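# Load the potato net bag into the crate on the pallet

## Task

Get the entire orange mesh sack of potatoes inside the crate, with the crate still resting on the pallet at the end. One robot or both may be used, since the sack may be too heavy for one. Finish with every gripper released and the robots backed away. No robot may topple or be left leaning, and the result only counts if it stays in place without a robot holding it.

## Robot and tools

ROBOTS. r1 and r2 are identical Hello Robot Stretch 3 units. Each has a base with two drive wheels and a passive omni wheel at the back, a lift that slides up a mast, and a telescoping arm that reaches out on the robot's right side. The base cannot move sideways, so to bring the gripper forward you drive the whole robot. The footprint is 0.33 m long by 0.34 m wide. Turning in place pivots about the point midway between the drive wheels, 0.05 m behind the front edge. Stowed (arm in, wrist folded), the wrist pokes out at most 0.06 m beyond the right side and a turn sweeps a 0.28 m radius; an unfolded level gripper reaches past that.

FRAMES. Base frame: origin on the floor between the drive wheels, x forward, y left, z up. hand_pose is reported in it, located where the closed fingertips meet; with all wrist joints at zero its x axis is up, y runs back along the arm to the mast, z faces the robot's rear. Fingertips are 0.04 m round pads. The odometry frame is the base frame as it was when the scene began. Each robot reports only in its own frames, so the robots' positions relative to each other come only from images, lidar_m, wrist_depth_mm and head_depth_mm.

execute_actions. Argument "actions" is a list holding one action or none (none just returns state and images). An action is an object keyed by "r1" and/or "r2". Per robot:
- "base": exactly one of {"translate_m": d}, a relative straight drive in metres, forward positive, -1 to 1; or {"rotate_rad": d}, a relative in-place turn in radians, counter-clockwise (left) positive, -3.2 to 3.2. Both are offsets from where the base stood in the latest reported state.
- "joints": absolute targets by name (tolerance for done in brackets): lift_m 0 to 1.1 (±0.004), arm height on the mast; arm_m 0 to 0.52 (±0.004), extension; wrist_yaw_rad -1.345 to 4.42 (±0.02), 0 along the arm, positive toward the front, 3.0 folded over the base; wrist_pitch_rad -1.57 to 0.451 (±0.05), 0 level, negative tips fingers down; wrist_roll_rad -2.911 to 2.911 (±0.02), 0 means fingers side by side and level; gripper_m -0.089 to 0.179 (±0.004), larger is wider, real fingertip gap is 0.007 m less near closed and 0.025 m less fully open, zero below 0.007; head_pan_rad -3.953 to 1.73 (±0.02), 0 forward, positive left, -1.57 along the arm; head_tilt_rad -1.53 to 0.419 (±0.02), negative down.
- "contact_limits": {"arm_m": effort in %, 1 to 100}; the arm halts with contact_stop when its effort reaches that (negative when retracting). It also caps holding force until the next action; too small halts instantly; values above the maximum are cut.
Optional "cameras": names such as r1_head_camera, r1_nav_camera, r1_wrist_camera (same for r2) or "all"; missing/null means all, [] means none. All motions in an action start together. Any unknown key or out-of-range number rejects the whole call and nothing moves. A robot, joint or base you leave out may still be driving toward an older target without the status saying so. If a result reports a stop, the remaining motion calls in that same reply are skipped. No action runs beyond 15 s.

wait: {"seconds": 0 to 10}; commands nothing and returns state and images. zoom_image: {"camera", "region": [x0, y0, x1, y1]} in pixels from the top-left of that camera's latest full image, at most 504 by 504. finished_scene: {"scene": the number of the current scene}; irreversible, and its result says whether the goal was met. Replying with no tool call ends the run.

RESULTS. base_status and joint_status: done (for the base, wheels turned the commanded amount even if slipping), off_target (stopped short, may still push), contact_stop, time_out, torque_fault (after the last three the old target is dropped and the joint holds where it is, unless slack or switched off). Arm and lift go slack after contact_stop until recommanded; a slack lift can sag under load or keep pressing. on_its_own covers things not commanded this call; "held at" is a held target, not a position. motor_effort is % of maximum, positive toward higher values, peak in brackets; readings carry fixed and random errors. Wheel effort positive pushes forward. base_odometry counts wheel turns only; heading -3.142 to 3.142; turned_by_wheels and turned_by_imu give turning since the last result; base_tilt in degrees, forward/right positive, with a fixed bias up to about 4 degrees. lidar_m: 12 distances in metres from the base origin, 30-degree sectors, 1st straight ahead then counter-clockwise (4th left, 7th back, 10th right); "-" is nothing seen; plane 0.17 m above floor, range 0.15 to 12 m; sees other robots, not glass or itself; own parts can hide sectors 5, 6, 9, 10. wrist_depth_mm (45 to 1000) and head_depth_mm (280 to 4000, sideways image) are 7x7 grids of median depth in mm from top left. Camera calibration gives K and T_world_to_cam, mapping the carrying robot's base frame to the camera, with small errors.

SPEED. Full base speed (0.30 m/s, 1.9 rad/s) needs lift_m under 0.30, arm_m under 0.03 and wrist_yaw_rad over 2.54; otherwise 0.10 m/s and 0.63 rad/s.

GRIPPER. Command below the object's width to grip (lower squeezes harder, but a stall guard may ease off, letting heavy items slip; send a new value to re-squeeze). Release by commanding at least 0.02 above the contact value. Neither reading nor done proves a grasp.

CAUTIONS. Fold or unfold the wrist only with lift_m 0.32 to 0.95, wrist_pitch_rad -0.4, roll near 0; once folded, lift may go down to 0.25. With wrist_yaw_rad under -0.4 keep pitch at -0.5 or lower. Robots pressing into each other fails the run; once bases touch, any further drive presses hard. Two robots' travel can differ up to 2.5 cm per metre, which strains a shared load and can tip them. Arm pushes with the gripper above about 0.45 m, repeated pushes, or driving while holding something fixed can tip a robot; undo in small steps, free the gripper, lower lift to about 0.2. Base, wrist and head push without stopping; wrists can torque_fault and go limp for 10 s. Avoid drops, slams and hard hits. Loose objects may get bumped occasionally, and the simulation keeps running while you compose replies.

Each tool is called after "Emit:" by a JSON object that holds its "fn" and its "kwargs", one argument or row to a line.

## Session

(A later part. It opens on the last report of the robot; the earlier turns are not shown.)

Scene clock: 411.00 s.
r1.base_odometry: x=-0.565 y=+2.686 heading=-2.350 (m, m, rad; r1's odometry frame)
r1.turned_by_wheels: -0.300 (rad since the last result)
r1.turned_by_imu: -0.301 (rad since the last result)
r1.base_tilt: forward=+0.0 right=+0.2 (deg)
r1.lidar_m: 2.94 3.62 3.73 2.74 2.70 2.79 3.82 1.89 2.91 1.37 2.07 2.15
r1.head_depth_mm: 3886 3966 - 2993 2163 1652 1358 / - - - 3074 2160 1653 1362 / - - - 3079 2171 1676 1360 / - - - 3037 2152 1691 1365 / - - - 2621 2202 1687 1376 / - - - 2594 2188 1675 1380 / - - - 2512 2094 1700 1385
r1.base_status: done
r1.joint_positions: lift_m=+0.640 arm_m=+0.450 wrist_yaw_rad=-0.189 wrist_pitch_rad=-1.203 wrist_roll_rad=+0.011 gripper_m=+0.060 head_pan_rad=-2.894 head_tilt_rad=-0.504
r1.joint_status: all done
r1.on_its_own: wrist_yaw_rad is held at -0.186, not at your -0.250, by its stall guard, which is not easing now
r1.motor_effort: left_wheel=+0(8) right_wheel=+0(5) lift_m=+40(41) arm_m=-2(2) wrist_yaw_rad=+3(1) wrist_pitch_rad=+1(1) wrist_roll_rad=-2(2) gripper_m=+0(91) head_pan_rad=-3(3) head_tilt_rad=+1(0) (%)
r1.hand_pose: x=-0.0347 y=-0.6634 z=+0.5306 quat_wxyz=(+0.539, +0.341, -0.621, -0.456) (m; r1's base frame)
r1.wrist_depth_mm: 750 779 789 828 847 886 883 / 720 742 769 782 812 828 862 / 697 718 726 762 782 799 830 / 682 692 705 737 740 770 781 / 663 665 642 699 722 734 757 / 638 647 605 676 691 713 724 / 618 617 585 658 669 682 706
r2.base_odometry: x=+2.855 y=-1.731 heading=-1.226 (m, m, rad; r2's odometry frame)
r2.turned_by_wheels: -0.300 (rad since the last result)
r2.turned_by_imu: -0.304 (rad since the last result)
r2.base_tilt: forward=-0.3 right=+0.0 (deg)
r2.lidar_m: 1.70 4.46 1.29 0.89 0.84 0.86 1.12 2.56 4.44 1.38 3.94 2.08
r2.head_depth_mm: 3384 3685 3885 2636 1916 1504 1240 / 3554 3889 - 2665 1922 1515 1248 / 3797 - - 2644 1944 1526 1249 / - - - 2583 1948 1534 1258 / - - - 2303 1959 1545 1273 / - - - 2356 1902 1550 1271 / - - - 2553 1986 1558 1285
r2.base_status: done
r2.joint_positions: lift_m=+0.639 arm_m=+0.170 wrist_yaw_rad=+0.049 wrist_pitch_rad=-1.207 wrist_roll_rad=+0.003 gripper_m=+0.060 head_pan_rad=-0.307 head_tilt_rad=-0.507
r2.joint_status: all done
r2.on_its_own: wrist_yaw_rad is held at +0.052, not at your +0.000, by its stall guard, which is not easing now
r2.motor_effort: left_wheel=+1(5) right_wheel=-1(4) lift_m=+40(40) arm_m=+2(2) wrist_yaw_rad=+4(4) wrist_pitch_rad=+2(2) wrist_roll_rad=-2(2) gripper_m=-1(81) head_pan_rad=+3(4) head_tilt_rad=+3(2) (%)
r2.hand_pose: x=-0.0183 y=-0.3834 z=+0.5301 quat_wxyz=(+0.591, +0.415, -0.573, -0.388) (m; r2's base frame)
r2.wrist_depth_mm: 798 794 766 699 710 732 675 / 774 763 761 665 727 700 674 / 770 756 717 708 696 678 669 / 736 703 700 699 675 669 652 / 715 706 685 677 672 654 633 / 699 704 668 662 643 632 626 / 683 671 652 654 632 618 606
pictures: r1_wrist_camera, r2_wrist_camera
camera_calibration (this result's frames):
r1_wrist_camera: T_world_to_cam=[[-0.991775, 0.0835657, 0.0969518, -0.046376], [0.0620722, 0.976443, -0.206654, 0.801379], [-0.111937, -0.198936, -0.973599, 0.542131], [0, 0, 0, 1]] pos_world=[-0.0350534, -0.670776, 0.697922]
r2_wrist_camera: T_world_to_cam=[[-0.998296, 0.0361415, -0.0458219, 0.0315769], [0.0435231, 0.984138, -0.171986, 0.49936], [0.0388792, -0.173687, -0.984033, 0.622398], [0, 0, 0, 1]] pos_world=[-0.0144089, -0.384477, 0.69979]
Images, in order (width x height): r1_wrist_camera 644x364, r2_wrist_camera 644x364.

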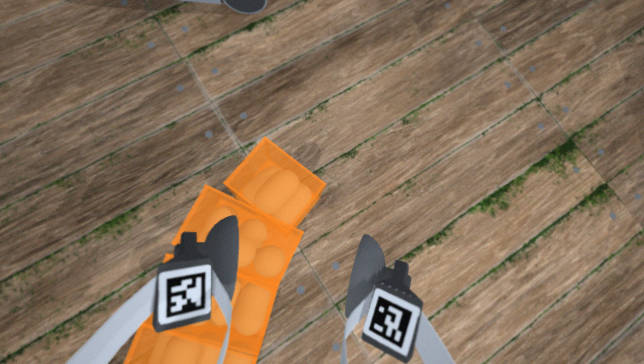

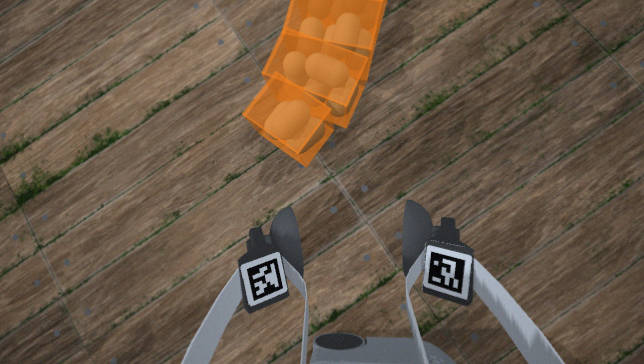

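Emit:
{"fn": "execute_actions", "kwargs": {
  "actions": [
    {"r1":{"joints":{"gripper_m":0.17,"lift_m":0.38,"arm_m":0.36,"wrist_yaw_rad":-0.1,"head_pan_rad":-1.4,"head_tilt_rad":-0.9}},"r2":{"joints":{"gripper_m":0.17,"arm_m":0.0,"wrist_yaw_rad":0,"head_pan_rad":-1.4,"head_tilt_rad":-0.8}}}
  ],
  "cameras": ["r1_wrist_camera","r1_head_camera","r2_head_camera"]
}}

Scene clock: 426.60 s.
r1.base_odometry: x=-0.565 y=+2.686 heading=-2.350 (m, m, rad; r1's odometry frame)
r1.turned_by_wheels: +0.000 (rad since the last result)
r1.turned_by_imu: +0.001 (rad since the last result)
r1.base_tilt: forward=+0.1 right=+0.4 (deg)
r1.lidar_m: 2.95 3.62 3.74 2.75 2.70 2.78 3.82 1.89 2.92 1.37 2.07 2.15
r1.head_depth_mm: 2386 2646 2147 1776 1492 1292 1142 / 2293 2548 2144 1779 1489 1301 1168 / 2154 2454 2086 1763 1597 1296 1140 / 1295 2256 1807 1693 1494 1272 1144 / 1934 2252 2137 1750 1487 1226 1139 / 1883 2134 2129 1764 1494 1293 1145 / 1810 2034 2142 1747 1489 1287 1143
r1.base_status: not commanded
r1.joint_positions: lift_m=+0.380 arm_m=+0.360 wrist_yaw_rad=-0.102 wrist_pitch_rad=-1.203 wrist_roll_rad=+0.011 gripper_m=+0.170 head_pan_rad=-1.407 head_tilt_rad=-0.889
r1.joint_status: all done
r1.motor_effort: left_wheel=+1(1) right_wheel=-1(1) lift_m=+23(31) arm_m=-5(8) wrist_yaw_rad=+2(3) wrist_pitch_rad=+1(1) wrist_roll_rad=-2(2) gripper_m=+0(95) head_pan_rad=+3(43) head_tilt_rad=-4(20) (%)
r1.hand_pose: x=-0.0287 y=-0.5745 z=+0.2713 quat_wxyz=(+0.559, +0.368, -0.605, -0.432) (m; r1's base frame)
r1.wrist_depth_mm: 468 482 501 505 523 539 555 / 451 464 469 416 504 518 537 / 434 445 366 467 480 493 509 / 422 422 358 452 465 478 491 / 408 321 373 432 445 459 472 / - 358 407 423 435 447 453 / 291 335 396 408 418 - 439
r2.base_odometry: x=+2.855 y=-1.731 heading=-1.226 (m, m, rad; r2's odometry frame)
r2.turned_by_wheels: +0.000 (rad since the last result)
r2.turned_by_imu: +0.001 (rad since the last result)
r2.base_tilt: forward=-0.3 right=-0.2 (deg)
r2.lidar_m: 1.69 4.46 1.29 0.89 0.84 0.86 1.11 2.55 4.42 1.38 3.95 2.08
r2.head_depth_mm: - 3110 2288 1809 1507 1276 - / - 3059 2291 1803 1498 1283 - / - 3124 2272 1814 1444 1277 - / 3737 2974 2141 1657 1503 1259 1134 / 3609 3178 2246 1726 1510 1287 1123 / 3396 3174 2324 1840 1515 1291 1122 / 3327 3219 2346 1831 1527 1298 1130
r2.base_status: not commanded
r2.joint_positions: lift_m=+0.639 arm_m=+0.003 wrist_yaw_rad=+0.003 wrist_pitch_rad=-1.206 wrist_roll_rad=+0.001 gripper_m=+0.170 head_pan_rad=-1.393 head_tilt_rad=-0.790
r2.joint_status: all done
joint sent to its limit — the command would take r2.arm_m past its lower limit, so that joint was sent only as far as its limit.
r2.motor_effort: left_wheel=+1(0) right_wheel=-1(1) lift_m=+40(40) arm_m=-3(4) wrist_yaw_rad=-3(5) wrist_pitch_rad=+2(2) wrist_roll_rad=-1(2) gripper_m=+0(83) head_pan_rad=-2(37) head_tilt_rad=-4(21) (%)
r2.hand_pose: x=-0.0214 y=-0.2167 z=+0.5301 quat_wxyz=(+0.583, +0.402, -0.582, -0.401) (m; r2's base frame)
r2.wrist_depth_mm: 785 765 787 700 713 713 700 / 784 757 743 717 716 674 678 / 752 727 723 719 706 667 664 / 714 724 716 685 680 674 650 / 720 696 694 669 644 646 622 / 703 695 670 664 - 650 - / 694 679 648 648 - 627 615
pictures: r1_head_camera (sideways: a quarter turn clockwise sets it upright), r1_wrist_camera, r2_head_camera (sideways: a quarter turn clockwise sets it upright)
camera_calibration (this result's frames):
r1_head_camera: T_world_to_cam=[[-0.0719552, 0.723712, -0.686341, 0.912559], [0.995258, 0.0972497, -0.00179688, -0.00150492], [0.065446, -0.683216, -0.727278, 0.903889], [0, 0, 0, 1]] pos_world=[0.00800527, -0.0427327, 1.2837]
r1_wrist_camera: T_world_to_cam=[[-0.99528, -0.00261622, 0.09701, -0.0723871], [-0.0227054, 0.978169, -0.206567, 0.65918], [-0.0943518, -0.207795, -0.973611, 0.303422], [0, 0, 0, 1]] pos_world=[-0.0284501, -0.581929, 0.438602]
r2_head_camera: T_world_to_cam=[[-0.0631092, 0.7076, -0.703789, 0.933606], [0.992423, 0.118989, 0.0306425, -0.0467403], [0.105426, -0.696523, -0.709747, 0.883125], [0, 0, 0, 1]] pos_world=[0.0122009, -0.0399412, 1.28529]
Images, in order (width x height): r1_head_camera 896x504, r1_wrist_camera 644x364, r2_head_camera 896x504.

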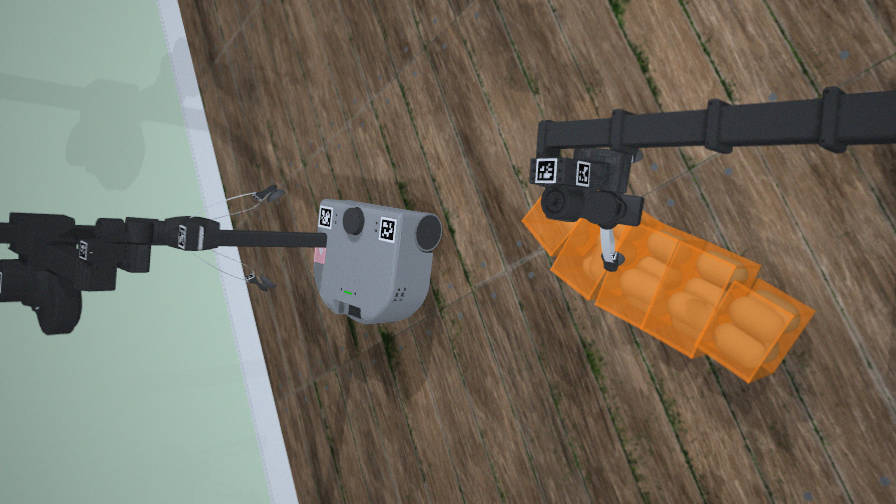

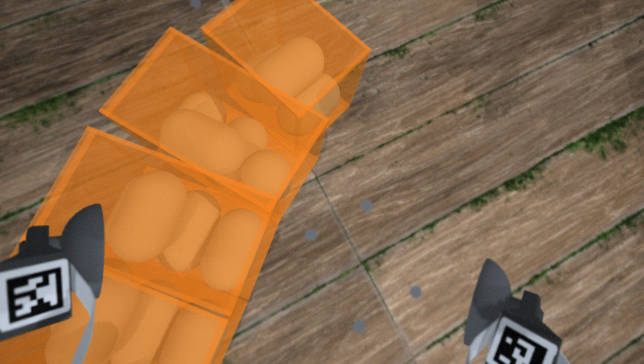

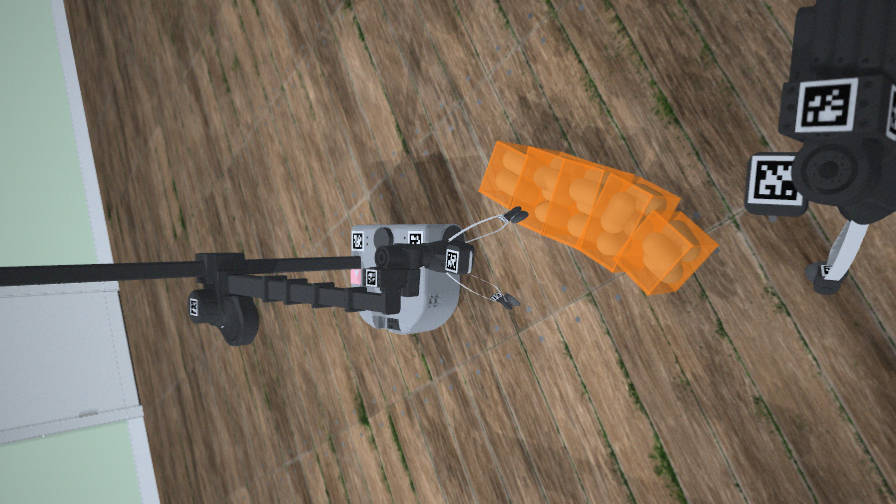

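Emit:
{"fn": "execute_actions", "kwargs": {
  "actions": [
    {"r1":{"base":{"translate_m":0.225},"joints":{"arm_m":0.24,"wrist_yaw_rad":-0.33}},"r2":{"base":{"translate_m":-0.3}}}
  ],
  "cameras": ["r1_wrist_camera","r1_head_camera"]
}}

Scene clock: 437.93 s.
r1.base_odometry: x=-0.723 y=+2.526 heading=-2.350 (m, m, rad; r1's odometry frame)
r1.turned_by_wheels: +0.000 (rad since the last result)
r1.turned_by_imu: +0.002 (rad since the last result)
r1.base_tilt: forward=+0.3 right=+0.4 (deg)
r1.lidar_m: 2.80 3.42 3.56 2.87 2.81 2.90 2.33 2.09 2.76 1.40 1.96 2.03
r1.head_depth_mm: 2270 2563 2156 1766 1488 1294 1148 / 2136 2464 2145 1755 1452 1301 1141 / 2053 2373 2146 1767 1507 1203 1125 / 1416 2231 1885 1717 1496 1284 1138 / 1310 2108 2087 1737 1492 1301 1144 / 1782 2038 2154 1756 1493 1289 1135 / 1700 1941 2097 1757 1492 1289 1141
r1.base_status: done
r1.joint_positions: lift_m=+0.380 arm_m=+0.240 wrist_yaw_rad=-0.328 wrist_pitch_rad=-1.203 wrist_roll_rad=+0.010 gripper_m=+0.170 head_pan_rad=-1.407 head_tilt_rad=-0.889
r1.joint_status: all done
r1.motor_effort: left_wheel=+1(9) right_wheel=-1(3) lift_m=+22(23) arm_m=-5(6) wrist_yaw_rad=-3(4) wrist_pitch_rad=+1(1) wrist_roll_rad=-2(2) gripper_m=+0(0) head_pan_rad=+4(3) head_tilt_rad=-4(4) (%)
r1.hand_pose: x=-0.0440 y=-0.4511 z=+0.2713 quat_wxyz=(+0.507, +0.297, -0.643, -0.492) (m; r1's base frame)
r1.wrist_depth_mm: 472 481 491 432 520 537 560 / 450 464 472 420 491 521 537 / 435 447 459 406 484 501 515 / 426 432 438 362 464 480 494 / 410 417 425 387 448 459 475 / - 405 411 316 433 449 458 / 383 389 395 311 419 - 440
r2.base_odometry: x=+2.754 y=-1.449 heading=-1.226 (m, m, rad; r2's odometry frame)
r2.turned_by_wheels: +0.000 (rad since the last result)
r2.turned_by_imu: -0.001 (rad since the last result)
r2.base_tilt: forward=-0.2 right=-0.1 (deg)
r2.lidar_m: 2.00 3.64 1.04 0.71 0.67 0.69 0.89 2.04 4.20 1.40 4.13 4.21
r2.head_depth_mm: - 3063 2275 1811 1489 1277 - / - 3133 2284 1804 1499 1272 - / - 3119 2297 1816 1499 1280 - / 3926 3099 2302 1773 1507 1281 1125 / 3798 1530 1698 1715 1434 1289 1121 / 3600 3210 2355 1827 1518 1277 1122 / 3512 3139 2342 1840 1522 1291 1122
r2.base_status: done
r2.joint_positions: lift_m=+0.639 arm_m=+0.003 wrist_yaw_rad=+0.003 wrist_pitch_rad=-1.206 wrist_roll_rad=+0.001 gripper_m=+0.170 head_pan_rad=-1.393 head_tilt_rad=-0.790
r2.joint_status: not commanded
r2.motor_effort: left_wheel=+1(5) right_wheel=-1(4) lift_m=+40(40) arm_m=-3(3) wrist_yaw_rad=-4(2) wrist_pitch_rad=+2(2) wrist_roll_rad=-1(1) gripper_m=-1(0) head_pan_rad=-1(2) head_tilt_rad=-4(4) (%)
r2.hand_pose: x=-0.0214 y=-0.2167 z=+0.5301 quat_wxyz=(+0.583, +0.402, -0.582, -0.401) (m; r2's base frame)
r2.wrist_depth_mm: 799 780 761 736 734 706 714 / 776 752 757 723 732 708 685 / 787 737 727 697 692 666 658 / 735 722 698 682 658 657 655 / 725 706 691 673 670 646 632 / 701 700 678 658 - 627 - / 687 661 663 659 - 613 615
pictures: r1_head_camera (sideways: a quarter turn clockwise sets it upright), r1_wrist_camera
camera_calibration (this result's frames):
r1_head_camera: T_world_to_cam=[[-0.0720705, 0.7237, -0.686341, 0.91256], [0.995243, 0.0974082, -0.00179687, -0.00150483], [0.0655548, -0.683205, -0.727278, 0.903888], [0, 0, 0, 1]] pos_world=[0.00801207, -0.0427324, 1.2837]
r1_wrist_camera: T_world_to_cam=[[-0.970738, 0.219617, 0.0971391, 0.0140317], [0.196199, 0.958571, -0.206512, 0.538903], [-0.138468, -0.181411, -0.97361, 0.337581], [0, 0, 0, 1]] pos_world=[-0.0453671, -0.458418, 0.438599]
Images, in order (width x height): r1_head_camera 896x504, r1_wrist_camera 644x364.

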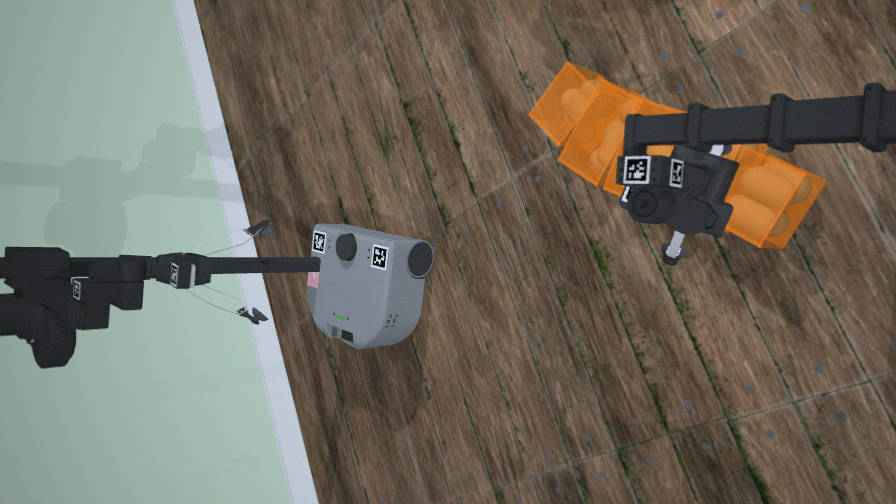

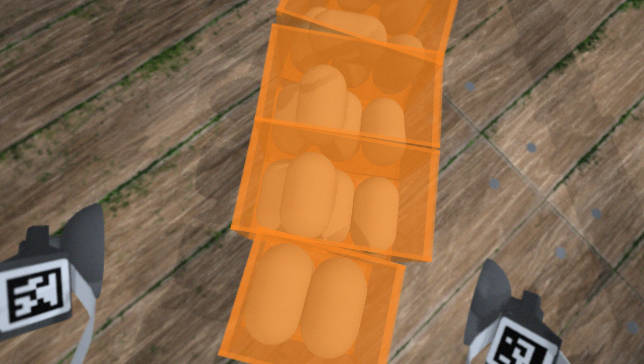

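Emit:
{"fn": "execute_actions", "kwargs": {
  "actions": [
    {"r1":{"base":{"translate_m":-0.015},"joints":{"arm_m":0.21}}}
  ],
  "cameras": []
}}

Emit:
{"fn": "execute_actions", "kwargs": {
  "actions": [
    {"r1":{"joints":{"lift_m":0.2}}}
  ],
  "cameras": []
}}

Emit:
{"fn": "execute_actions", "kwargs": {
  "actions": [
    {"r1":{"joints":{"gripper_m":0.045}}}
  ],
  "cameras": []
}}

Emit:
{"fn": "execute_actions", "kwargs": {
  "actions": [
    {"r1":{"joints":{"lift_m":0.25},"base":{"rotate_rad":-0.4}}}
  ],
  "cameras": ["r1_wrist_camera","r1_head_camera"]
}}

Scene clock: 444.00 s.
r1.base_odometry: x=-0.712 y=+2.536 heading=-2.350 (m, m, rad; r1's odometry frame)
r1.turned_by_wheels: +0.000 (rad since the last result)
r1.turned_by_imu: +0.000 (rad since the last result)
r1.base_tilt: forward=+0.1 right=+0.2 (deg)
r1.lidar_m: 2.81 3.43 3.58 2.85 2.80 2.89 2.31 2.07 2.77 1.40 1.97 2.04
r1.head_depth_mm: 2299 2592 2159 1779 1497 1293 1147 / 2173 2462 2163 1761 1459 1308 1141 / 2055 2378 2135 1752 1490 - 1129 / 1896 2180 1876 1719 1489 1294 1142 / 1309 2126 1951 1722 1489 1292 1143 / 1779 2027 2153 1755 1487 1293 1139 / 1724 1935 2088 1759 1497 1293 1142
r1.base_status: done
r1.joint_positions: lift_m=+0.380 arm_m=+0.210 wrist_yaw_rad=-0.328 wrist_pitch_rad=-1.203 wrist_roll_rad=+0.010 gripper_m=+0.170 head_pan_rad=-1.407 head_tilt_rad=-0.889
r1.joint_status: all done
r1.motor_effort: left_wheel=+1(2) right_wheel=-1(6) lift_m=+23(23) arm_m=-5(9) wrist_yaw_rad=-3(2) wrist_pitch_rad=+1(1) wrist_roll_rad=-2(2) gripper_m=+0(0) head_pan_rad=+3(3) head_tilt_rad=-4(5) (%)
r1.hand_pose: x=-0.0440 y=-0.4211 z=+0.2713 quat_wxyz=(+0.507, +0.297, -0.643, -0.492) (m; r1's base frame)
r1.wrist_depth_mm: 473 487 498 395 517 539 554 / 455 463 477 382 498 517 535 / 437 446 453 409 486 500 514 / 420 433 430 389 465 479 489 / 407 417 423 390 449 461 470 / - 404 318 321 432 444 454 / 382 390 398 407 422 - 442
r2.base_odometry: x=+2.754 y=-1.449 heading=-1.226 (m, m, rad; r2's odometry frame)
r2.turned_by_wheels: +0.000 (rad since the last result)
r2.turned_by_imu: +0.001 (rad since the last result)
r2.base_tilt: forward=-0.3 right=+0.0 (deg)
r2.lidar_m: 2.00 3.68 1.04 0.71 0.67 0.68 0.89 2.03 4.18 1.41 4.12 4.20
r2.head_depth_mm: - 3092 2285 1810 1488 1274 - / - 3089 2290 1826 1496 1273 - / - 3106 2309 1819 1499 1280 - / - 3179 2298 1754 1504 1286 1126 / 3711 1543 1652 1722 1448 1287 1127 / 3634 3162 2342 1840 1512 1287 1123 / 3470 3227 2343 1841 1513 1298 1120
r2.base_status: not commanded
r2.joint_positions: lift_m=+0.639 arm_m=+0.003 wrist_yaw_rad=+0.003 wrist_pitch_rad=-1.206 wrist_roll_rad=+0.001 gripper_m=+0.170 head_pan_rad=-1.393 head_tilt_rad=-0.790
r2.joint_status: not commanded
r2.motor_effort: left_wheel=+1(1) right_wheel=-1(0) lift_m=+40(40) arm_m=-3(3) wrist_yaw_rad=-3(3) wrist_pitch_rad=+2(2) wrist_roll_rad=-1(1) gripper_m=+0(0) head_pan_rad=-3(1) head_tilt_rad=-4(5) (%)
r2.hand_pose: x=-0.0214 y=-0.2167 z=+0.5301 quat_wxyz=(+0.583, +0.402, -0.582, -0.401) (m; r2's base frame)
r2.wrist_depth_mm: 796 791 763 739 726 716 694 / 773 730 738 743 714 694 693 / 755 731 730 724 696 676 662 / 743 721 704 695 675 675 647 / 714 703 689 677 661 657 643 / 705 703 675 669 - 626 - / 687 685 661 642 - 610 602
pictures: none
No camera images: the call's "cameras" was empty. Leave "cameras" out to get every camera's image.

Scene clock: 446.47 s.
r1.base_odometry: x=-0.712 y=+2.536 heading=-2.350 (m, m, rad; r1's odometry frame)
r1.turned_by_wheels: +0.000 (rad since the last result)
r1.turned_by_imu: +0.000 (rad since the last result)
r1.base_tilt: forward=+0.1 right=+0.3 (deg)
r1.lidar_m: 2.79 3.42 3.55 2.85 2.80 2.88 2.31 2.07 2.77 1.40 1.96 2.04
r1.head_depth_mm: 2281 2548 2163 1761 1492 1297 1141 / 2180 2483 2143 1773 1463 1295 1141 / 2069 2355 2146 1756 1497 1265 1127 / 1897 2186 1871 1709 1491 1320 1144 / 1304 2122 1972 1731 1479 1294 1141 / 1780 2040 2160 1772 1487 1297 1137 / 1717 1929 2098 1757 1484 1289 1138
r1.base_status: not commanded
r1.joint_positions: lift_m=+0.201 arm_m=+0.210 wrist_yaw_rad=-0.328 wrist_pitch_rad=-1.202 wrist_roll_rad=+0.010 gripper_m=+0.170 head_pan_rad=-1.407 head_tilt_rad=-0.889
r1.joint_status: all done
r1.motor_effort: left_wheel=+2(0) right_wheel=-1(1) lift_m=+19(22) arm_m=-5(5) wrist_yaw_rad=-2(3) wrist_pitch_rad=+1(1) wrist_roll_rad=-2(2) gripper_m=-2(2) head_pan_rad=+3(3) head_tilt_rad=-3(3) (%)
r1.hand_pose: x=-0.0441 y=-0.4213 z=+0.0915 quat_wxyz=(+0.507, +0.297, -0.643, -0.492) (m; r1's base frame)
r1.wrist_depth_mm: 275 283 284 209 235 318 328 / 266 271 215 173 293 303 312 / 257 262 207 174 221 291 299 / 248 252 154 217 221 279 289 / - 243 139 150 261 269 276 / - 233 134 140 252 261 266 / 224 225 132 135 244 - 257
r2.base_odometry: x=+2.754 y=-1.449 heading=-1.226 (m, m, rad; r2's odometry frame)
r2.turned_by_wheels: +0.000 (rad since the last result)
r2.turned_by_imu: +0.000 (rad since the last result)
r2.base_tilt: forward=-0.3 right=-0.1 (deg)
r2.lidar_m: 1.99 3.65 1.04 0.71 0.67 0.69 0.89 2.03 4.18 1.42 1.08 4.20
r2.head_depth_mm: - 3163 2300 1793 1488 1274 - / - 3117 2294 1806 1496 1276 - / - 3158 2318 1814 1507 1289 - / 3996 3165 2314 1748 1513 1283 1127 / 3768 3021 1671 1707 1448 1291 1121 / 3599 3144 2320 1835 1519 1277 1123 / 3538 3259 2356 1834 1518 1293 1120
r2.base_status: not commanded
r2.joint_positions: lift_m=+0.639 arm_m=+0.003 wrist_yaw_rad=+0.003 wrist_pitch_rad=-1.206 wrist_roll_rad=+0.001 gripper_m=+0.170 head_pan_rad=-1.393 head_tilt_rad=-0.790
r2.joint_status: not commanded
r2.motor_effort: left_wheel=+1(1) right_wheel=-1(0) lift_m=+40(40) arm_m=-3(3) wrist_yaw_rad=-3(3) wrist_pitch_rad=+2(2) wrist_roll_rad=-1(1) gripper_m=-1(1) head_pan_rad=-2(2) head_tilt_rad=-4(4) (%)
r2.hand_pose: x=-0.0214 y=-0.2167 z=+0.5301 quat_wxyz=(+0.583, +0.402, -0.582, -0.401) (m; r2's base frame)
r2.wrist_depth_mm: 810 786 756 755 717 730 705 / 783 753 748 733 711 706 670 / 758 749 714 707 693 673 667 / 744 717 699 717 675 663 654 / 710 710 698 688 663 655 642 / 706 703 673 665 - 629 - / 675 663 662 653 - 620 614
pictures: none
No camera images: the call's "cameras" was empty. Leave "cameras" out to get every camera's image.

Scene clock: 448.20 s.
r1.base_odometry: x=-0.712 y=+2.536 heading=-2.350 (m, m, rad; r1's odometry frame)
r1.turned_by_wheels: +0.000 (rad since the last result)
r1.turned_by_imu: +0.000 (rad since the last result)
r1.base_tilt: forward=+0.2 right=+0.0 (deg)
r1.lidar_m: 2.81 3.43 3.59 2.85 2.80 2.89 2.31 2.08 2.78 1.40 1.96 2.05
r1.head_depth_mm: 2280 2567 2192 1767 1495 1292 1148 / 2180 2458 2153 1749 1463 1291 1145 / 2056 2385 2146 1761 1490 1274 1128 / 1899 2183 1856 1712 1496 1324 1144 / 1303 2153 1960 1725 1489 1295 1140 / 1777 2029 2132 1756 1483 1291 1144 / 1722 1942 2130 1772 1487 1285 1141
r1.base_status: not commanded
r1.joint_positions: lift_m=+0.201 arm_m=+0.210 wrist_yaw_rad=-0.336 wrist_pitch_rad=-1.196 wrist_roll_rad=+0.015 gripper_m=+0.049 head_pan_rad=-1.407 head_tilt_rad=-0.889
r1.joint_status: gripper_m off_target (ended at +0.049, target +0.045)
r1.motor_effort: left_wheel=+0(1) right_wheel=+0(1) lift_m=+14(19) arm_m=+1(5) wrist_yaw_rad=+6(6) wrist_pitch_rad=-1(1) wrist_roll_rad=-4(4) gripper_m=-100(100) head_pan_rad=+3(2) head_tilt_rad=-3(4) (%)
r1.hand_pose: x=-0.0451 y=-0.4222 z=+0.0921 quat_wxyz=(+0.505, +0.291, -0.646, -0.493) (m; r1's base frame)
r1.wrist_depth_mm: 282 289 288 215 237 321 329 / 271 276 219 178 294 306 316 / 260 268 208 176 225 293 302 / 250 256 173 220 221 284 291 / 244 248 142 153 263 271 279 / - 191 136 142 254 264 266 / 226 227 133 136 244 - 257
r2.base_odometry: x=+2.754 y=-1.449 heading=-1.226 (m, m, rad; r2's odometry frame)
r2.turned_by_wheels: +0.000 (rad since the last result)
r2.turned_by_imu: +0.000 (rad since the last result)
r2.base_tilt: forward=-0.3 right=+0.0 (deg)
r2.lidar_m: 2.00 3.66 1.04 0.71 0.67 0.68 0.89 2.03 4.20 4.33 1.07 4.20
r2.head_depth_mm: - 3063 2289 1807 1499 1278 - / - 3085 2300 1806 1494 1280 - / - 3113 2299 1820 1496 1282 - / 3997 3163 2302 1762 1497 1281 1129 / 3665 2993 1657 1704 1441 1284 1116 / 3593 3142 2307 1836 1526 1284 1123 / 3467 3179 2347 1853 1520 1289 1128
r2.base_status: not commanded
r2.joint_positions: lift_m=+0.639 arm_m=+0.003 wrist_yaw_rad=+0.003 wrist_pitch_rad=-1.206 wrist_roll_rad=+0.001 gripper_m=+0.170 head_pan_rad=-1.393 head_tilt_rad=-0.790
r2.joint_status: not commanded
r2.motor_effort: left_wheel=+1(0) right_wheel=-1(0) lift_m=+40(39) arm_m=-3(3) wrist_yaw_rad=-3(3) wrist_pitch_rad=+2(2) wrist_roll_rad=-1(1) gripper_m=-1(0) head_pan_rad=-2(2) head_tilt_rad=-5(4) (%)
r2.hand_pose: x=-0.0214 y=-0.2167 z=+0.5301 quat_wxyz=(+0.583, +0.402, -0.582, -0.401) (m; r2's base frame)
r2.wrist_depth_mm: 805 781 753 743 735 709 703 / 784 758 759 738 705 692 684 / 771 742 726 710 686 676 662 / 723 729 707 703 680 665 656 / 732 719 687 668 663 652 620 / 695 687 682 656 - 622 - / 683 662 655 647 - 621 611
pictures: none
No camera images: the call's "cameras" was empty. Leave "cameras" out to get every camera's image.

Scene clock: 450.10 s.
r1.base_odometry: x=-0.712 y=+2.536 heading=-2.750 (m, m, rad; r1's odometry frame)
r1.turned_by_wheels: -0.399 (rad since the last result)
r1.turned_by_imu: -0.393 (rad since the last result)
r1.base_tilt: forward=+0.2 right=+0.3 (deg)
r1.lidar_m: 2.14 3.27 3.44 3.45 2.78 2.75 3.02 2.16 2.08 2.46 1.40 1.97
r1.head_depth_mm: 3601 2752 2153 1772 1489 1299 1143 / 3347 2728 2170 1760 1499 1307 1159 / 3002 2739 2147 1766 1481 1320 1111 / 2654 2742 2167 1760 1451 1255 1127 / 2406 2629 2140 1753 1489 1298 1141 / 2188 2427 2132 1754 1488 1285 1140 / 1990 2215 2154 1651 1485 1291 1146
r1.base_status: done
r1.joint_positions: lift_m=+0.249 arm_m=+0.210 wrist_yaw_rad=-0.238 wrist_pitch_rad=-1.251 wrist_roll_rad=-0.052 gripper_m=+0.057 head_pan_rad=-1.407 head_tilt_rad=-0.889
r1.joint_status: all done
r1.on_its_own: wrist_yaw_rad is held at -0.267, not at your -0.330, by its stall guard, which is still easing; gripper_m is held at +0.054, not at your +0.045, by its stall guard, which is still easing
r1.motor_effort: left_wheel=+9(14) right_wheel=-11(19) lift_m=+55(58) arm_m=+2(1) wrist_yaw_rad=-29(48) wrist_pitch_rad=+14(15) wrist_roll_rad=+28(36) gripper_m=-49(82) head_pan_rad=+3(3) head_tilt_rad=-4(4) (%)
r1.hand_pose: x=-0.0352 y=-0.4108 z=+0.1371 quat_wxyz=(+0.536, +0.355, -0.604, -0.471) (m; r1's base frame)
r1.wrist_depth_mm: 308 314 219 274 348 359 373 / 298 307 203 320 336 348 357 / 291 299 190 249 327 338 347 / 284 291 194 239 317 329 337 / 277 284 157 166 309 318 330 / - 212 146 153 298 311 319 / 263 140 138 143 293 305 308
r2.base_odometry: x=+2.754 y=-1.449 heading=-1.226 (m, m, rad; r2's odometry frame)
r2.turned_by_wheels: +0.000 (rad since the last result)
r2.turned_by_imu: +0.000 (rad since the last result)
r2.base_tilt: forward=-0.3 right=-0.1 (deg)
r2.lidar_m: 2.00 3.65 1.04 0.71 0.67 0.68 0.89 2.03 4.18 1.41 1.17 4.23
r2.head_depth_mm: - 3107 2269 1810 1489 1279 - / - 3138 2305 1805 1500 1276 - / - 3123 2295 1822 1508 1279 - / 3910 3008 2229 1759 1503 1284 1130 / 3718 3167 1806 1687 1503 1288 1126 / 3660 3191 2324 1826 1442 1291 1124 / 3466 3200 2317 1838 1516 1298 1124
r2.base_status: not commanded
r2.joint_positions: lift_m=+0.639 arm_m=+0.003 wrist_yaw_rad=+0.003 wrist_pitch_rad=-1.206 wrist_roll_rad=+0.001 gripper_m=+0.170 head_pan_rad=-1.393 head_tilt_rad=-0.790
r2.joint_status: not commanded
r2.motor_effort: left_wheel=+1(1) right_wheel=-1(1) lift_m=+40(40) arm_m=-3(3) wrist_yaw_rad=-3(2) wrist_pitch_rad=+2(2) wrist_roll_rad=-1(1) gripper_m=+0(0) head_pan_rad=-2(3) head_tilt_rad=-4(4) (%)
r2.hand_pose: x=-0.0214 y=-0.2167 z=+0.5301 quat_wxyz=(+0.583, +0.402, -0.582, -0.401) (m; r2's base frame)
r2.wrist_depth_mm: 792 720 778 749 740 710 711 / 771 770 744 727 727 697 683 / 760 745 720 706 704 691 670 / 744 723 723 677 669 648 662 / 718 704 678 668 667 650 633 / 698 699 674 664 - 637 - / 687 666 668 649 - 626 618
pictures: r1_head_camera (sideways: a quarter turn clockwise sets it upright), r1_wrist_camera
camera_calibration (this result's frames):
r1_head_camera: T_world_to_cam=[[-0.0721873, 0.72398, -0.686034, 0.912161], [0.995233, 0.0975046, -0.00182486, -0.00146833], [0.0655703, -0.682896, -0.727567, 0.904264], [0, 0, 0, 1]] pos_world=[0.00801492, -0.0427246, 1.28368]
r1_wrist_camera: T_world_to_cam=[[-0.991396, 0.0688068, 0.111352, -0.0379141], [0.0508329, 0.986308, -0.156882, 0.470289], [-0.120622, -0.149872, -0.98132, 0.230042], [0, 0, 0, 1]] pos_world=[-0.033746, -0.426765, 0.303746]
Images, in order (width x height): r1_head_camera 896x504, r1_wrist_camera 644x364.

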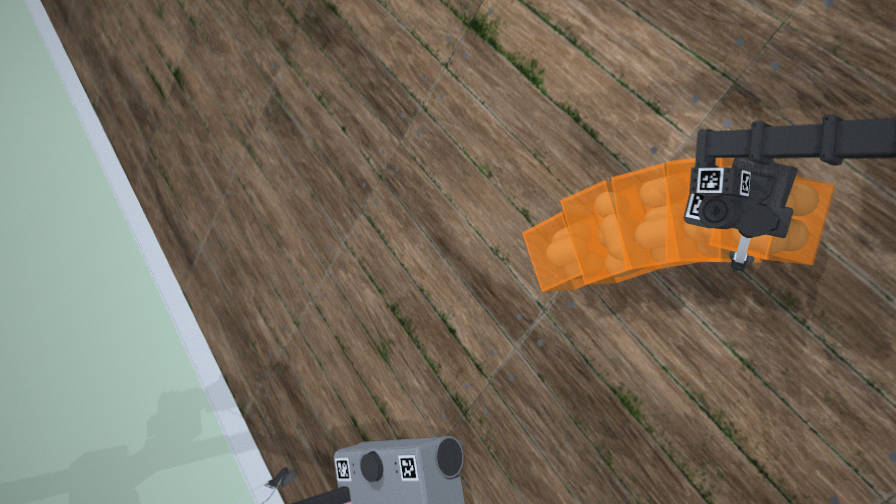

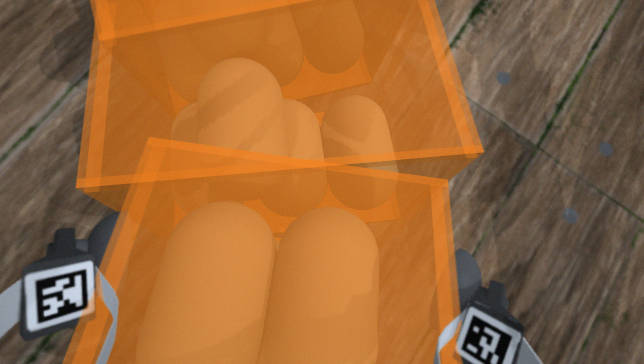

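Emit:
{"fn": "execute_actions", "kwargs": {
  "actions": [
    {"r1":{"base":{"rotate_rad":-0.39},"joints":{"wrist_yaw_rad":0.5,"gripper_m":0.05}}}
  ],
  "cameras": []
}}

Emit:
{"fn": "execute_actions", "kwargs": {
  "actions": [
    {"r1":{"base":{"translate_m":-0.4},"joints":{"wrist_yaw_rad":1.3,"arm_m":0.3,"gripper_m":0.045}}}
  ],
  "cameras": ["r1_wrist_camera","r1_head_camera"]
}}

Scene clock: 455.53 s.
r1.base_odometry: x=-0.712 y=+2.536 heading=-3.139 (m, m, rad; r1's odometry frame)
r1.turned_by_wheels: -0.389 (rad since the last result)
r1.turned_by_imu: -0.385 (rad since the last result)
r1.base_tilt: forward=+0.0 right=+0.5 (deg)
r1.lidar_m: 1.97 2.30 3.43 3.44 3.18 2.75 2.77 3.20 2.07 2.29 2.25 1.40
r1.head_depth_mm: 3870 2355 2157 1757 1493 1298 1148 / 3845 2729 2148 1751 1491 1309 1153 / 3847 2766 2113 1762 1484 1343 1143 / 3807 2744 2131 1753 1491 1294 1123 / 3775 2733 2142 1774 1477 1229 1141 / 3314 2748 2138 1754 1487 1289 1142 / 2902 2729 2132 1756 1485 1296 1141
r1.base_status: done
r1.joint_positions: lift_m=+0.249 arm_m=+0.210 wrist_yaw_rad=+0.520 wrist_pitch_rad=-1.213 wrist_roll_rad=-0.024 gripper_m=+0.057 head_pan_rad=-1.407 head_tilt_rad=-0.889
r1.joint_status: wrist_yaw_rad off_target (ended at +0.520, target +0.500); gripper_m off_target (ended at +0.057, target +0.050)
r1.on_its_own: gripper_m is held at +0.055, not at your +0.050, by its stall guard, which is still easing; wrist_yaw_rad is at rest, and its effort (-22) is outside its rest range (-12 to +12)
r1.motor_effort: left_wheel=+9(13) right_wheel=-13(17) lift_m=+56(55) arm_m=+2(2) wrist_yaw_rad=-22(22) wrist_pitch_rad=+4(14) wrist_roll_rad=+15(22) gripper_m=-49(100) head_pan_rad=+4(3) head_tilt_rad=-4(3) (%)
r1.hand_pose: x=+0.0118 y=-0.4132 z=+0.1394 quat_wxyz=(+0.671, +0.542, -0.449, -0.234) (m; r1's base frame)
r1.wrist_depth_mm: 321 328 230 285 362 374 384 / 309 318 212 293 346 362 371 / 300 306 193 252 335 343 355 / 290 296 195 239 320 331 341 / 282 287 157 165 311 319 332 / - 153 147 152 300 311 319 / 264 143 139 143 290 303 306
r2.base_odometry: x=+2.754 y=-1.449 heading=-1.226 (m, m, rad; r2's odometry frame)
r2.turned_by_wheels: +0.000 (rad since the last result)
r2.turned_by_imu: +0.001 (rad since the last result)
r2.base_tilt: forward=-0.3 right=-0.1 (deg)
r2.lidar_m: 1.99 3.65 1.04 0.71 0.67 0.68 0.89 2.04 4.19 1.41 1.25 4.20
r2.head_depth_mm: - 3112 2272 1806 1495 1277 - / - 3118 2281 1812 1504 1280 - / - 3125 2311 1807 1497 1282 - / 3927 2698 1969 1763 1498 1281 1128 / 3832 3154 1880 1746 1505 1285 1115 / 3658 3143 2136 1691 1443 1288 1127 / 3414 3120 2338 1834 1521 1300 1126
r2.base_status: not commanded
r2.joint_positions: lift_m=+0.639 arm_m=+0.003 wrist_yaw_rad=+0.003 wrist_pitch_rad=-1.206 wrist_roll_rad=+0.001 gripper_m=+0.170 head_pan_rad=-1.393 head_tilt_rad=-0.790
r2.joint_status: not commanded
r2.motor_effort: left_wheel=+1(1) right_wheel=-1(1) lift_m=+40(40) arm_m=-3(3) wrist_yaw_rad=-3(3) wrist_pitch_rad=+2(2) wrist_roll_rad=-1(1) gripper_m=+0(0) head_pan_rad=-2(2) head_tilt_rad=-4(4) (%)
r2.hand_pose: x=-0.0214 y=-0.2167 z=+0.5301 quat_wxyz=(+0.583, +0.402, -0.582, -0.401) (m; r2's base frame)
r2.wrist_depth_mm: 781 754 777 736 722 719 698 / 785 767 735 729 677 710 676 / 763 745 747 711 683 684 660 / 735 716 712 696 681 664 646 / 714 702 680 689 651 654 639 / 691 721 682 658 - 636 - / 681 668 663 658 - 625 609
pictures: none
No camera images: the call's "cameras" was empty. Leave "cameras" out to get every camera's image.

Scene clock: 460.63 s.
r1.base_odometry: x=-0.312 y=+2.537 heading=-3.139 (m, m, rad; r1's odometry frame)
r1.turned_by_wheels: +0.001 (rad since the last result)
r1.turned_by_imu: +0.001 (rad since the last result)
r1.base_tilt: forward=+0.1 right=+0.3 (deg)
r1.lidar_m: 2.35 2.75 3.55 3.55 2.74 2.38 2.39 2.79 2.06 2.00 2.70 1.72
r1.head_depth_mm: 3857 2342 2118 1746 1498 1300 1144 / 3813 2367 2149 1754 1490 1300 1145 / 3785 2557 2145 1754 1491 1262 1146 / 3805 2773 2132 1761 1483 1191 1142 / 3778 2735 2166 1756 1494 1232 1141 / 3741 2751 2146 1758 1497 1222 1147 / 3426 2721 2154 1765 1491 1258 1145
r1.base_status: done
r1.joint_positions: lift_m=+0.249 arm_m=+0.300 wrist_yaw_rad=+1.304 wrist_pitch_rad=-1.185 wrist_roll_rad=-0.002 gripper_m=+0.074 head_pan_rad=-1.407 head_tilt_rad=-0.889
r1.joint_status: gripper_m off_target (ended at +0.074, target +0.045); the others done
r1.on_its_own: gripper_m is held at +0.075, not at your +0.045, by its stall guard, which is still easing
r1.motor_effort: left_wheel=+9(11) right_wheel=-14(19) lift_m=+56(55) arm_m=+4(7) wrist_yaw_rad=-6(20) wrist_pitch_rad=-4(6) wrist_roll_rad=+4(15) gripper_m=-3(99) head_pan_rad=+3(4) head_tilt_rad=-3(3) (%)
r1.hand_pose: x=+0.0501 y=-0.4644 z=+0.1414 quat_wxyz=(+0.706, +0.670, -0.226, +0.042) (m; r1's base frame)
r1.wrist_depth_mm: 331 339 289 287 368 383 395 / 318 327 284 286 352 369 376 / 306 315 199 251 341 351 362 / 294 301 229 236 324 338 346 / 285 291 154 163 312 322 330 / - 277 146 153 301 313 316 / 264 265 140 145 290 301 306
r2.base_odometry: x=+2.754 y=-1.449 heading=-1.226 (m, m, rad; r2's odometry frame)
r2.turned_by_wheels: +0.000 (rad since the last result)
r2.turned_by_imu: +0.001 (rad since the last result)
r2.base_tilt: forward=-0.3 right=+0.0 (deg)
r2.lidar_m: 1.99 3.65 1.04 0.71 0.67 0.68 0.89 2.03 4.19 4.36 1.52 4.22
r2.head_depth_mm: - 3058 2271 1807 1502 1276 - / - 3098 2284 1795 1493 1271 - / - 3118 2297 1823 1508 1284 - / 3999 3156 2292 1818 1506 1288 1126 / 3822 3025 2101 1819 1505 1284 1116 / 3535 3159 2086 1835 1519 1285 1120 / 3449 3224 2233 1753 1518 1292 1125
r2.base_status: not commanded
r2.joint_positions: lift_m=+0.639 arm_m=+0.003 wrist_yaw_rad=+0.003 wrist_pitch_rad=-1.206 wrist_roll_rad=+0.001 gripper_m=+0.170 head_pan_rad=-1.393 head_tilt_rad=-0.790
r2.joint_status: not commanded
r2.motor_effort: left_wheel=+1(1) right_wheel=-1(1) lift_m=+40(40) arm_m=-3(3) wrist_yaw_rad=-3(3) wrist_pitch_rad=+2(2) wrist_roll_rad=-1(1) gripper_m=+0(0) head_pan_rad=-3(2) head_tilt_rad=-4(4) (%)
r2.hand_pose: x=-0.0214 y=-0.2167 z=+0.5301 quat_wxyz=(+0.583, +0.402, -0.582, -0.401) (m; r2's base frame)
r2.wrist_depth_mm: 788 789 768 742 736 712 692 / 777 771 757 744 714 695 690 / 745 762 722 711 699 695 645 / 745 728 708 695 677 657 653 / 724 699 674 662 664 656 635 / 688 690 673 673 - 636 - / 695 666 658 644 - 621 613
pictures: r1_head_camera (sideways: a quarter turn clockwise sets it upright), r1_wrist_camera
camera_calibration (this result's frames):
r1_head_camera: T_world_to_cam=[[-0.0721873, 0.723979, -0.686034, 0.912161], [0.995233, 0.0975046, -0.00182485, -0.00146834], [0.0655703, -0.682896, -0.727567, 0.904264], [0, 0, 0, 1]] pos_world=[0.00801493, -0.0427246, 1.28368]
r1_wrist_camera: T_world_to_cam=[[-0.150825, -0.983128, 0.103499, -0.479659], [-0.966622, 0.124732, -0.223796, 0.179758], [0.20711, -0.133799, -0.969125, 0.225914], [0, 0, 0, 1]] pos_world=[0.0546245, -0.463761, 0.308812]
Images, in order (width x height): r1_head_camera 896x504, r1_wrist_camera 644x364.

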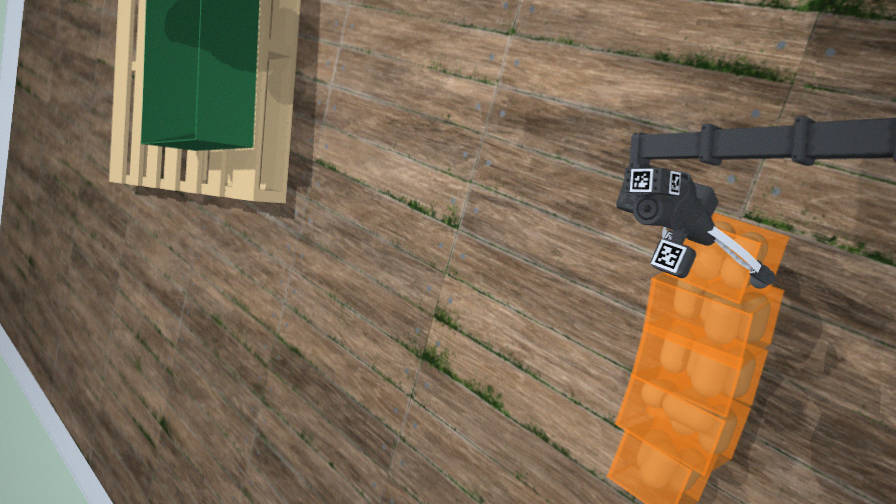

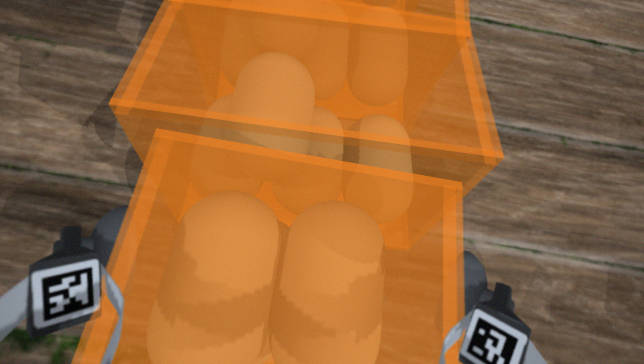

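Emit:
{"fn": "execute_actions", "kwargs": {
  "actions": [
    {"r1":{"base":{"translate_m":-0.7},"joints":{"gripper_m":0.05}}}
  ],
  "cameras": ["r1_head_camera","r1_nav_camera"]
}}

Scene clock: 473.20 s.
r1.base_odometry: x=+0.388 y=+2.540 heading=-3.138 (m, m, rad; r1's odometry frame)
r1.turned_by_wheels: +0.001 (rad since the last result)
r1.turned_by_imu: +0.002 (rad since the last result)
r1.base_tilt: forward=+0.1 right=+0.4 (deg)
r1.lidar_m: 3.00 3.51 3.74 3.34 1.95 1.72 1.72 2.01 3.54 1.98 3.45 2.34
r1.head_depth_mm: 3814 2768 2164 1760 1485 1301 1146 / 3798 2720 2159 1765 1489 1294 1147 / 3835 2416 2141 1768 1502 1267 1139 / 3796 2201 2140 1762 1480 1199 1147 / 3830 2231 2143 1747 1499 1246 1138 / 3838 2711 2121 1748 1488 1223 1137 / 3875 2730 2155 1756 1481 1234 1147
r1.base_status: done
r1.joint_positions: lift_m=+0.249 arm_m=+0.300 wrist_yaw_rad=+1.308 wrist_pitch_rad=-1.188 wrist_roll_rad=-0.005 gripper_m=+0.092 head_pan_rad=-1.407 head_tilt_rad=-0.889
r1.joint_status: gripper_m off_target (ended at +0.092, target +0.050)
r1.on_its_own: gripper_m is held at +0.091, not at your +0.050, by its stall guard, which is still easing
r1.motor_effort: left_wheel=+10(11) right_wheel=-14(22) lift_m=+55(56) arm_m=+4(4) wrist_yaw_rad=-8(8) wrist_pitch_rad=-3(5) wrist_roll_rad=+6(6) gripper_m=-30(100) head_pan_rad=+3(3) head_tilt_rad=-4(4) (%)
r1.hand_pose: x=+0.0495 y=-0.4640 z=+0.1412 quat_wxyz=(+0.707, +0.670, -0.222, +0.044) (m; r1's base frame)
r1.wrist_depth_mm: 331 339 281 290 368 382 395 / 316 324 275 287 351 368 375 / 304 313 196 252 339 350 362 / 293 299 230 238 323 337 345 / 284 292 155 163 311 322 331 / - 277 147 153 300 311 318 / 265 265 141 145 290 302 307
r2.base_odometry: x=+2.754 y=-1.449 heading=-1.226 (m, m, rad; r2's odometry frame)
r2.turned_by_wheels: +0.000 (rad since the last result)
r2.turned_by_imu: +0.002 (rad since the last result)
r2.base_tilt: forward=-0.2 right=-0.2 (deg)
r2.lidar_m: 2.00 3.67 1.04 0.71 0.67 0.68 0.89 2.03 4.18 4.34 2.36 4.19
r2.head_depth_mm: - 3101 2275 1804 1495 1276 - / - 3090 2287 1800 1493 1272 - / - 3101 2289 1817 1492 1290 - / 3984 3161 2323 1815 1508 1290 1125 / 3852 3177 2335 1821 1514 1285 1124 / 3701 3232 2320 1840 1510 1291 1123 / 3451 2535 2312 1835 1509 1298 1125
r2.base_status: not commanded
r2.joint_positions: lift_m=+0.639 arm_m=+0.003 wrist_yaw_rad=+0.003 wrist_pitch_rad=-1.206 wrist_roll_rad=+0.001 gripper_m=+0.170 head_pan_rad=-1.393 head_tilt_rad=-0.790
r2.joint_status: not commanded
r2.motor_effort: left_wheel=+1(1) right_wheel=-1(1) lift_m=+40(40) arm_m=-3(3) wrist_yaw_rad=-3(3) wrist_pitch_rad=+2(2) wrist_roll_rad=-1(1) gripper_m=+0(1) head_pan_rad=-2(2) head_tilt_rad=-4(4) (%)
r2.hand_pose: x=-0.0214 y=-0.2167 z=+0.5301 quat_wxyz=(+0.583, +0.402, -0.582, -0.401) (m; r2's base frame)
r2.wrist_depth_mm: 797 769 767 749 703 731 700 / 777 756 730 732 710 697 682 / 752 755 715 699 712 688 664 / 738 728 714 693 672 671 638 / 722 723 703 680 658 649 636 / 700 690 676 657 - 643 - / 697 666 651 643 - 618 597
pictures: r1_head_camera (sideways: a quarter turn clockwise sets it upright), r1_nav_camera (sideways: a quarter turn counterclockwise sets it upright)
camera_calibration (this result's frames):
r1_head_camera: T_world_to_cam=[[-0.0721873, 0.723979, -0.686034, 0.912161], [0.995233, 0.0975046, -0.00182485, -0.00146835], [0.0655703, -0.682896, -0.727567, 0.904264], [0, 0, 0, 1]] pos_world=[0.00801493, -0.0427246, 1.28368]
r1_nav_camera: T_world_to_cam=[[0.0815543, -0.818418, 0.568807, -0.699077], [-0.989197, -0.136219, -0.0541672, 0.127132], [0.121814, -0.558244, -0.820686, 1.01686], [0, 0, 0, 1]] pos_world=[0.0589045, 0.0128358, 1.23905]
Images, in order (width x height): r1_head_camera 896x504, r1_nav_camera 672x504.

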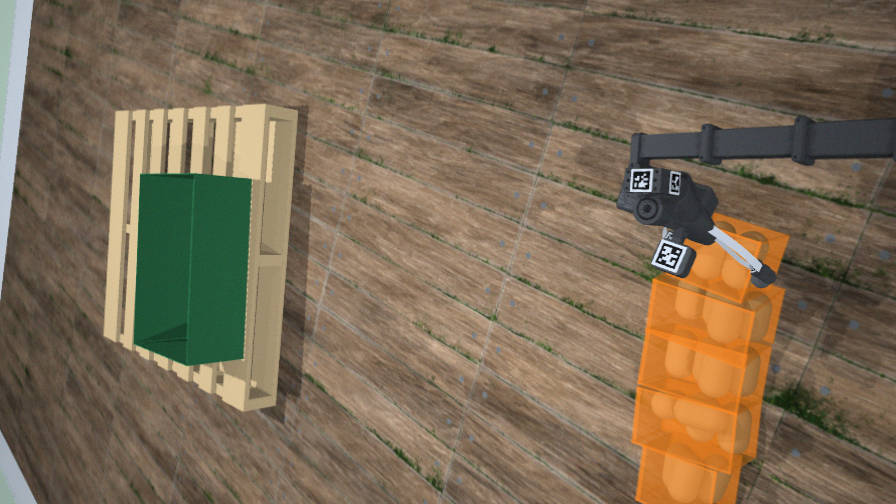

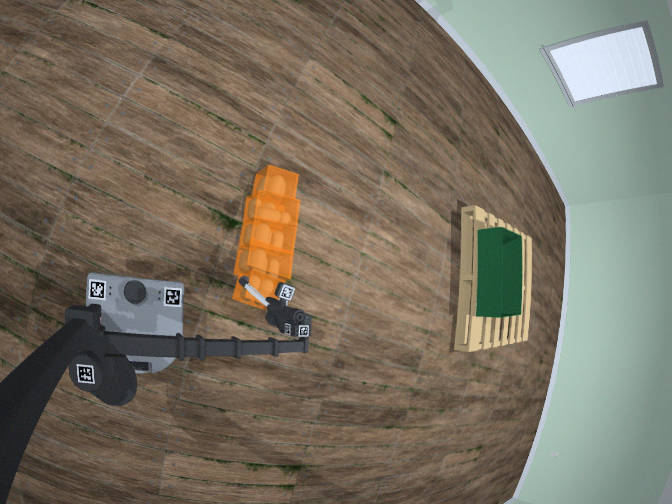

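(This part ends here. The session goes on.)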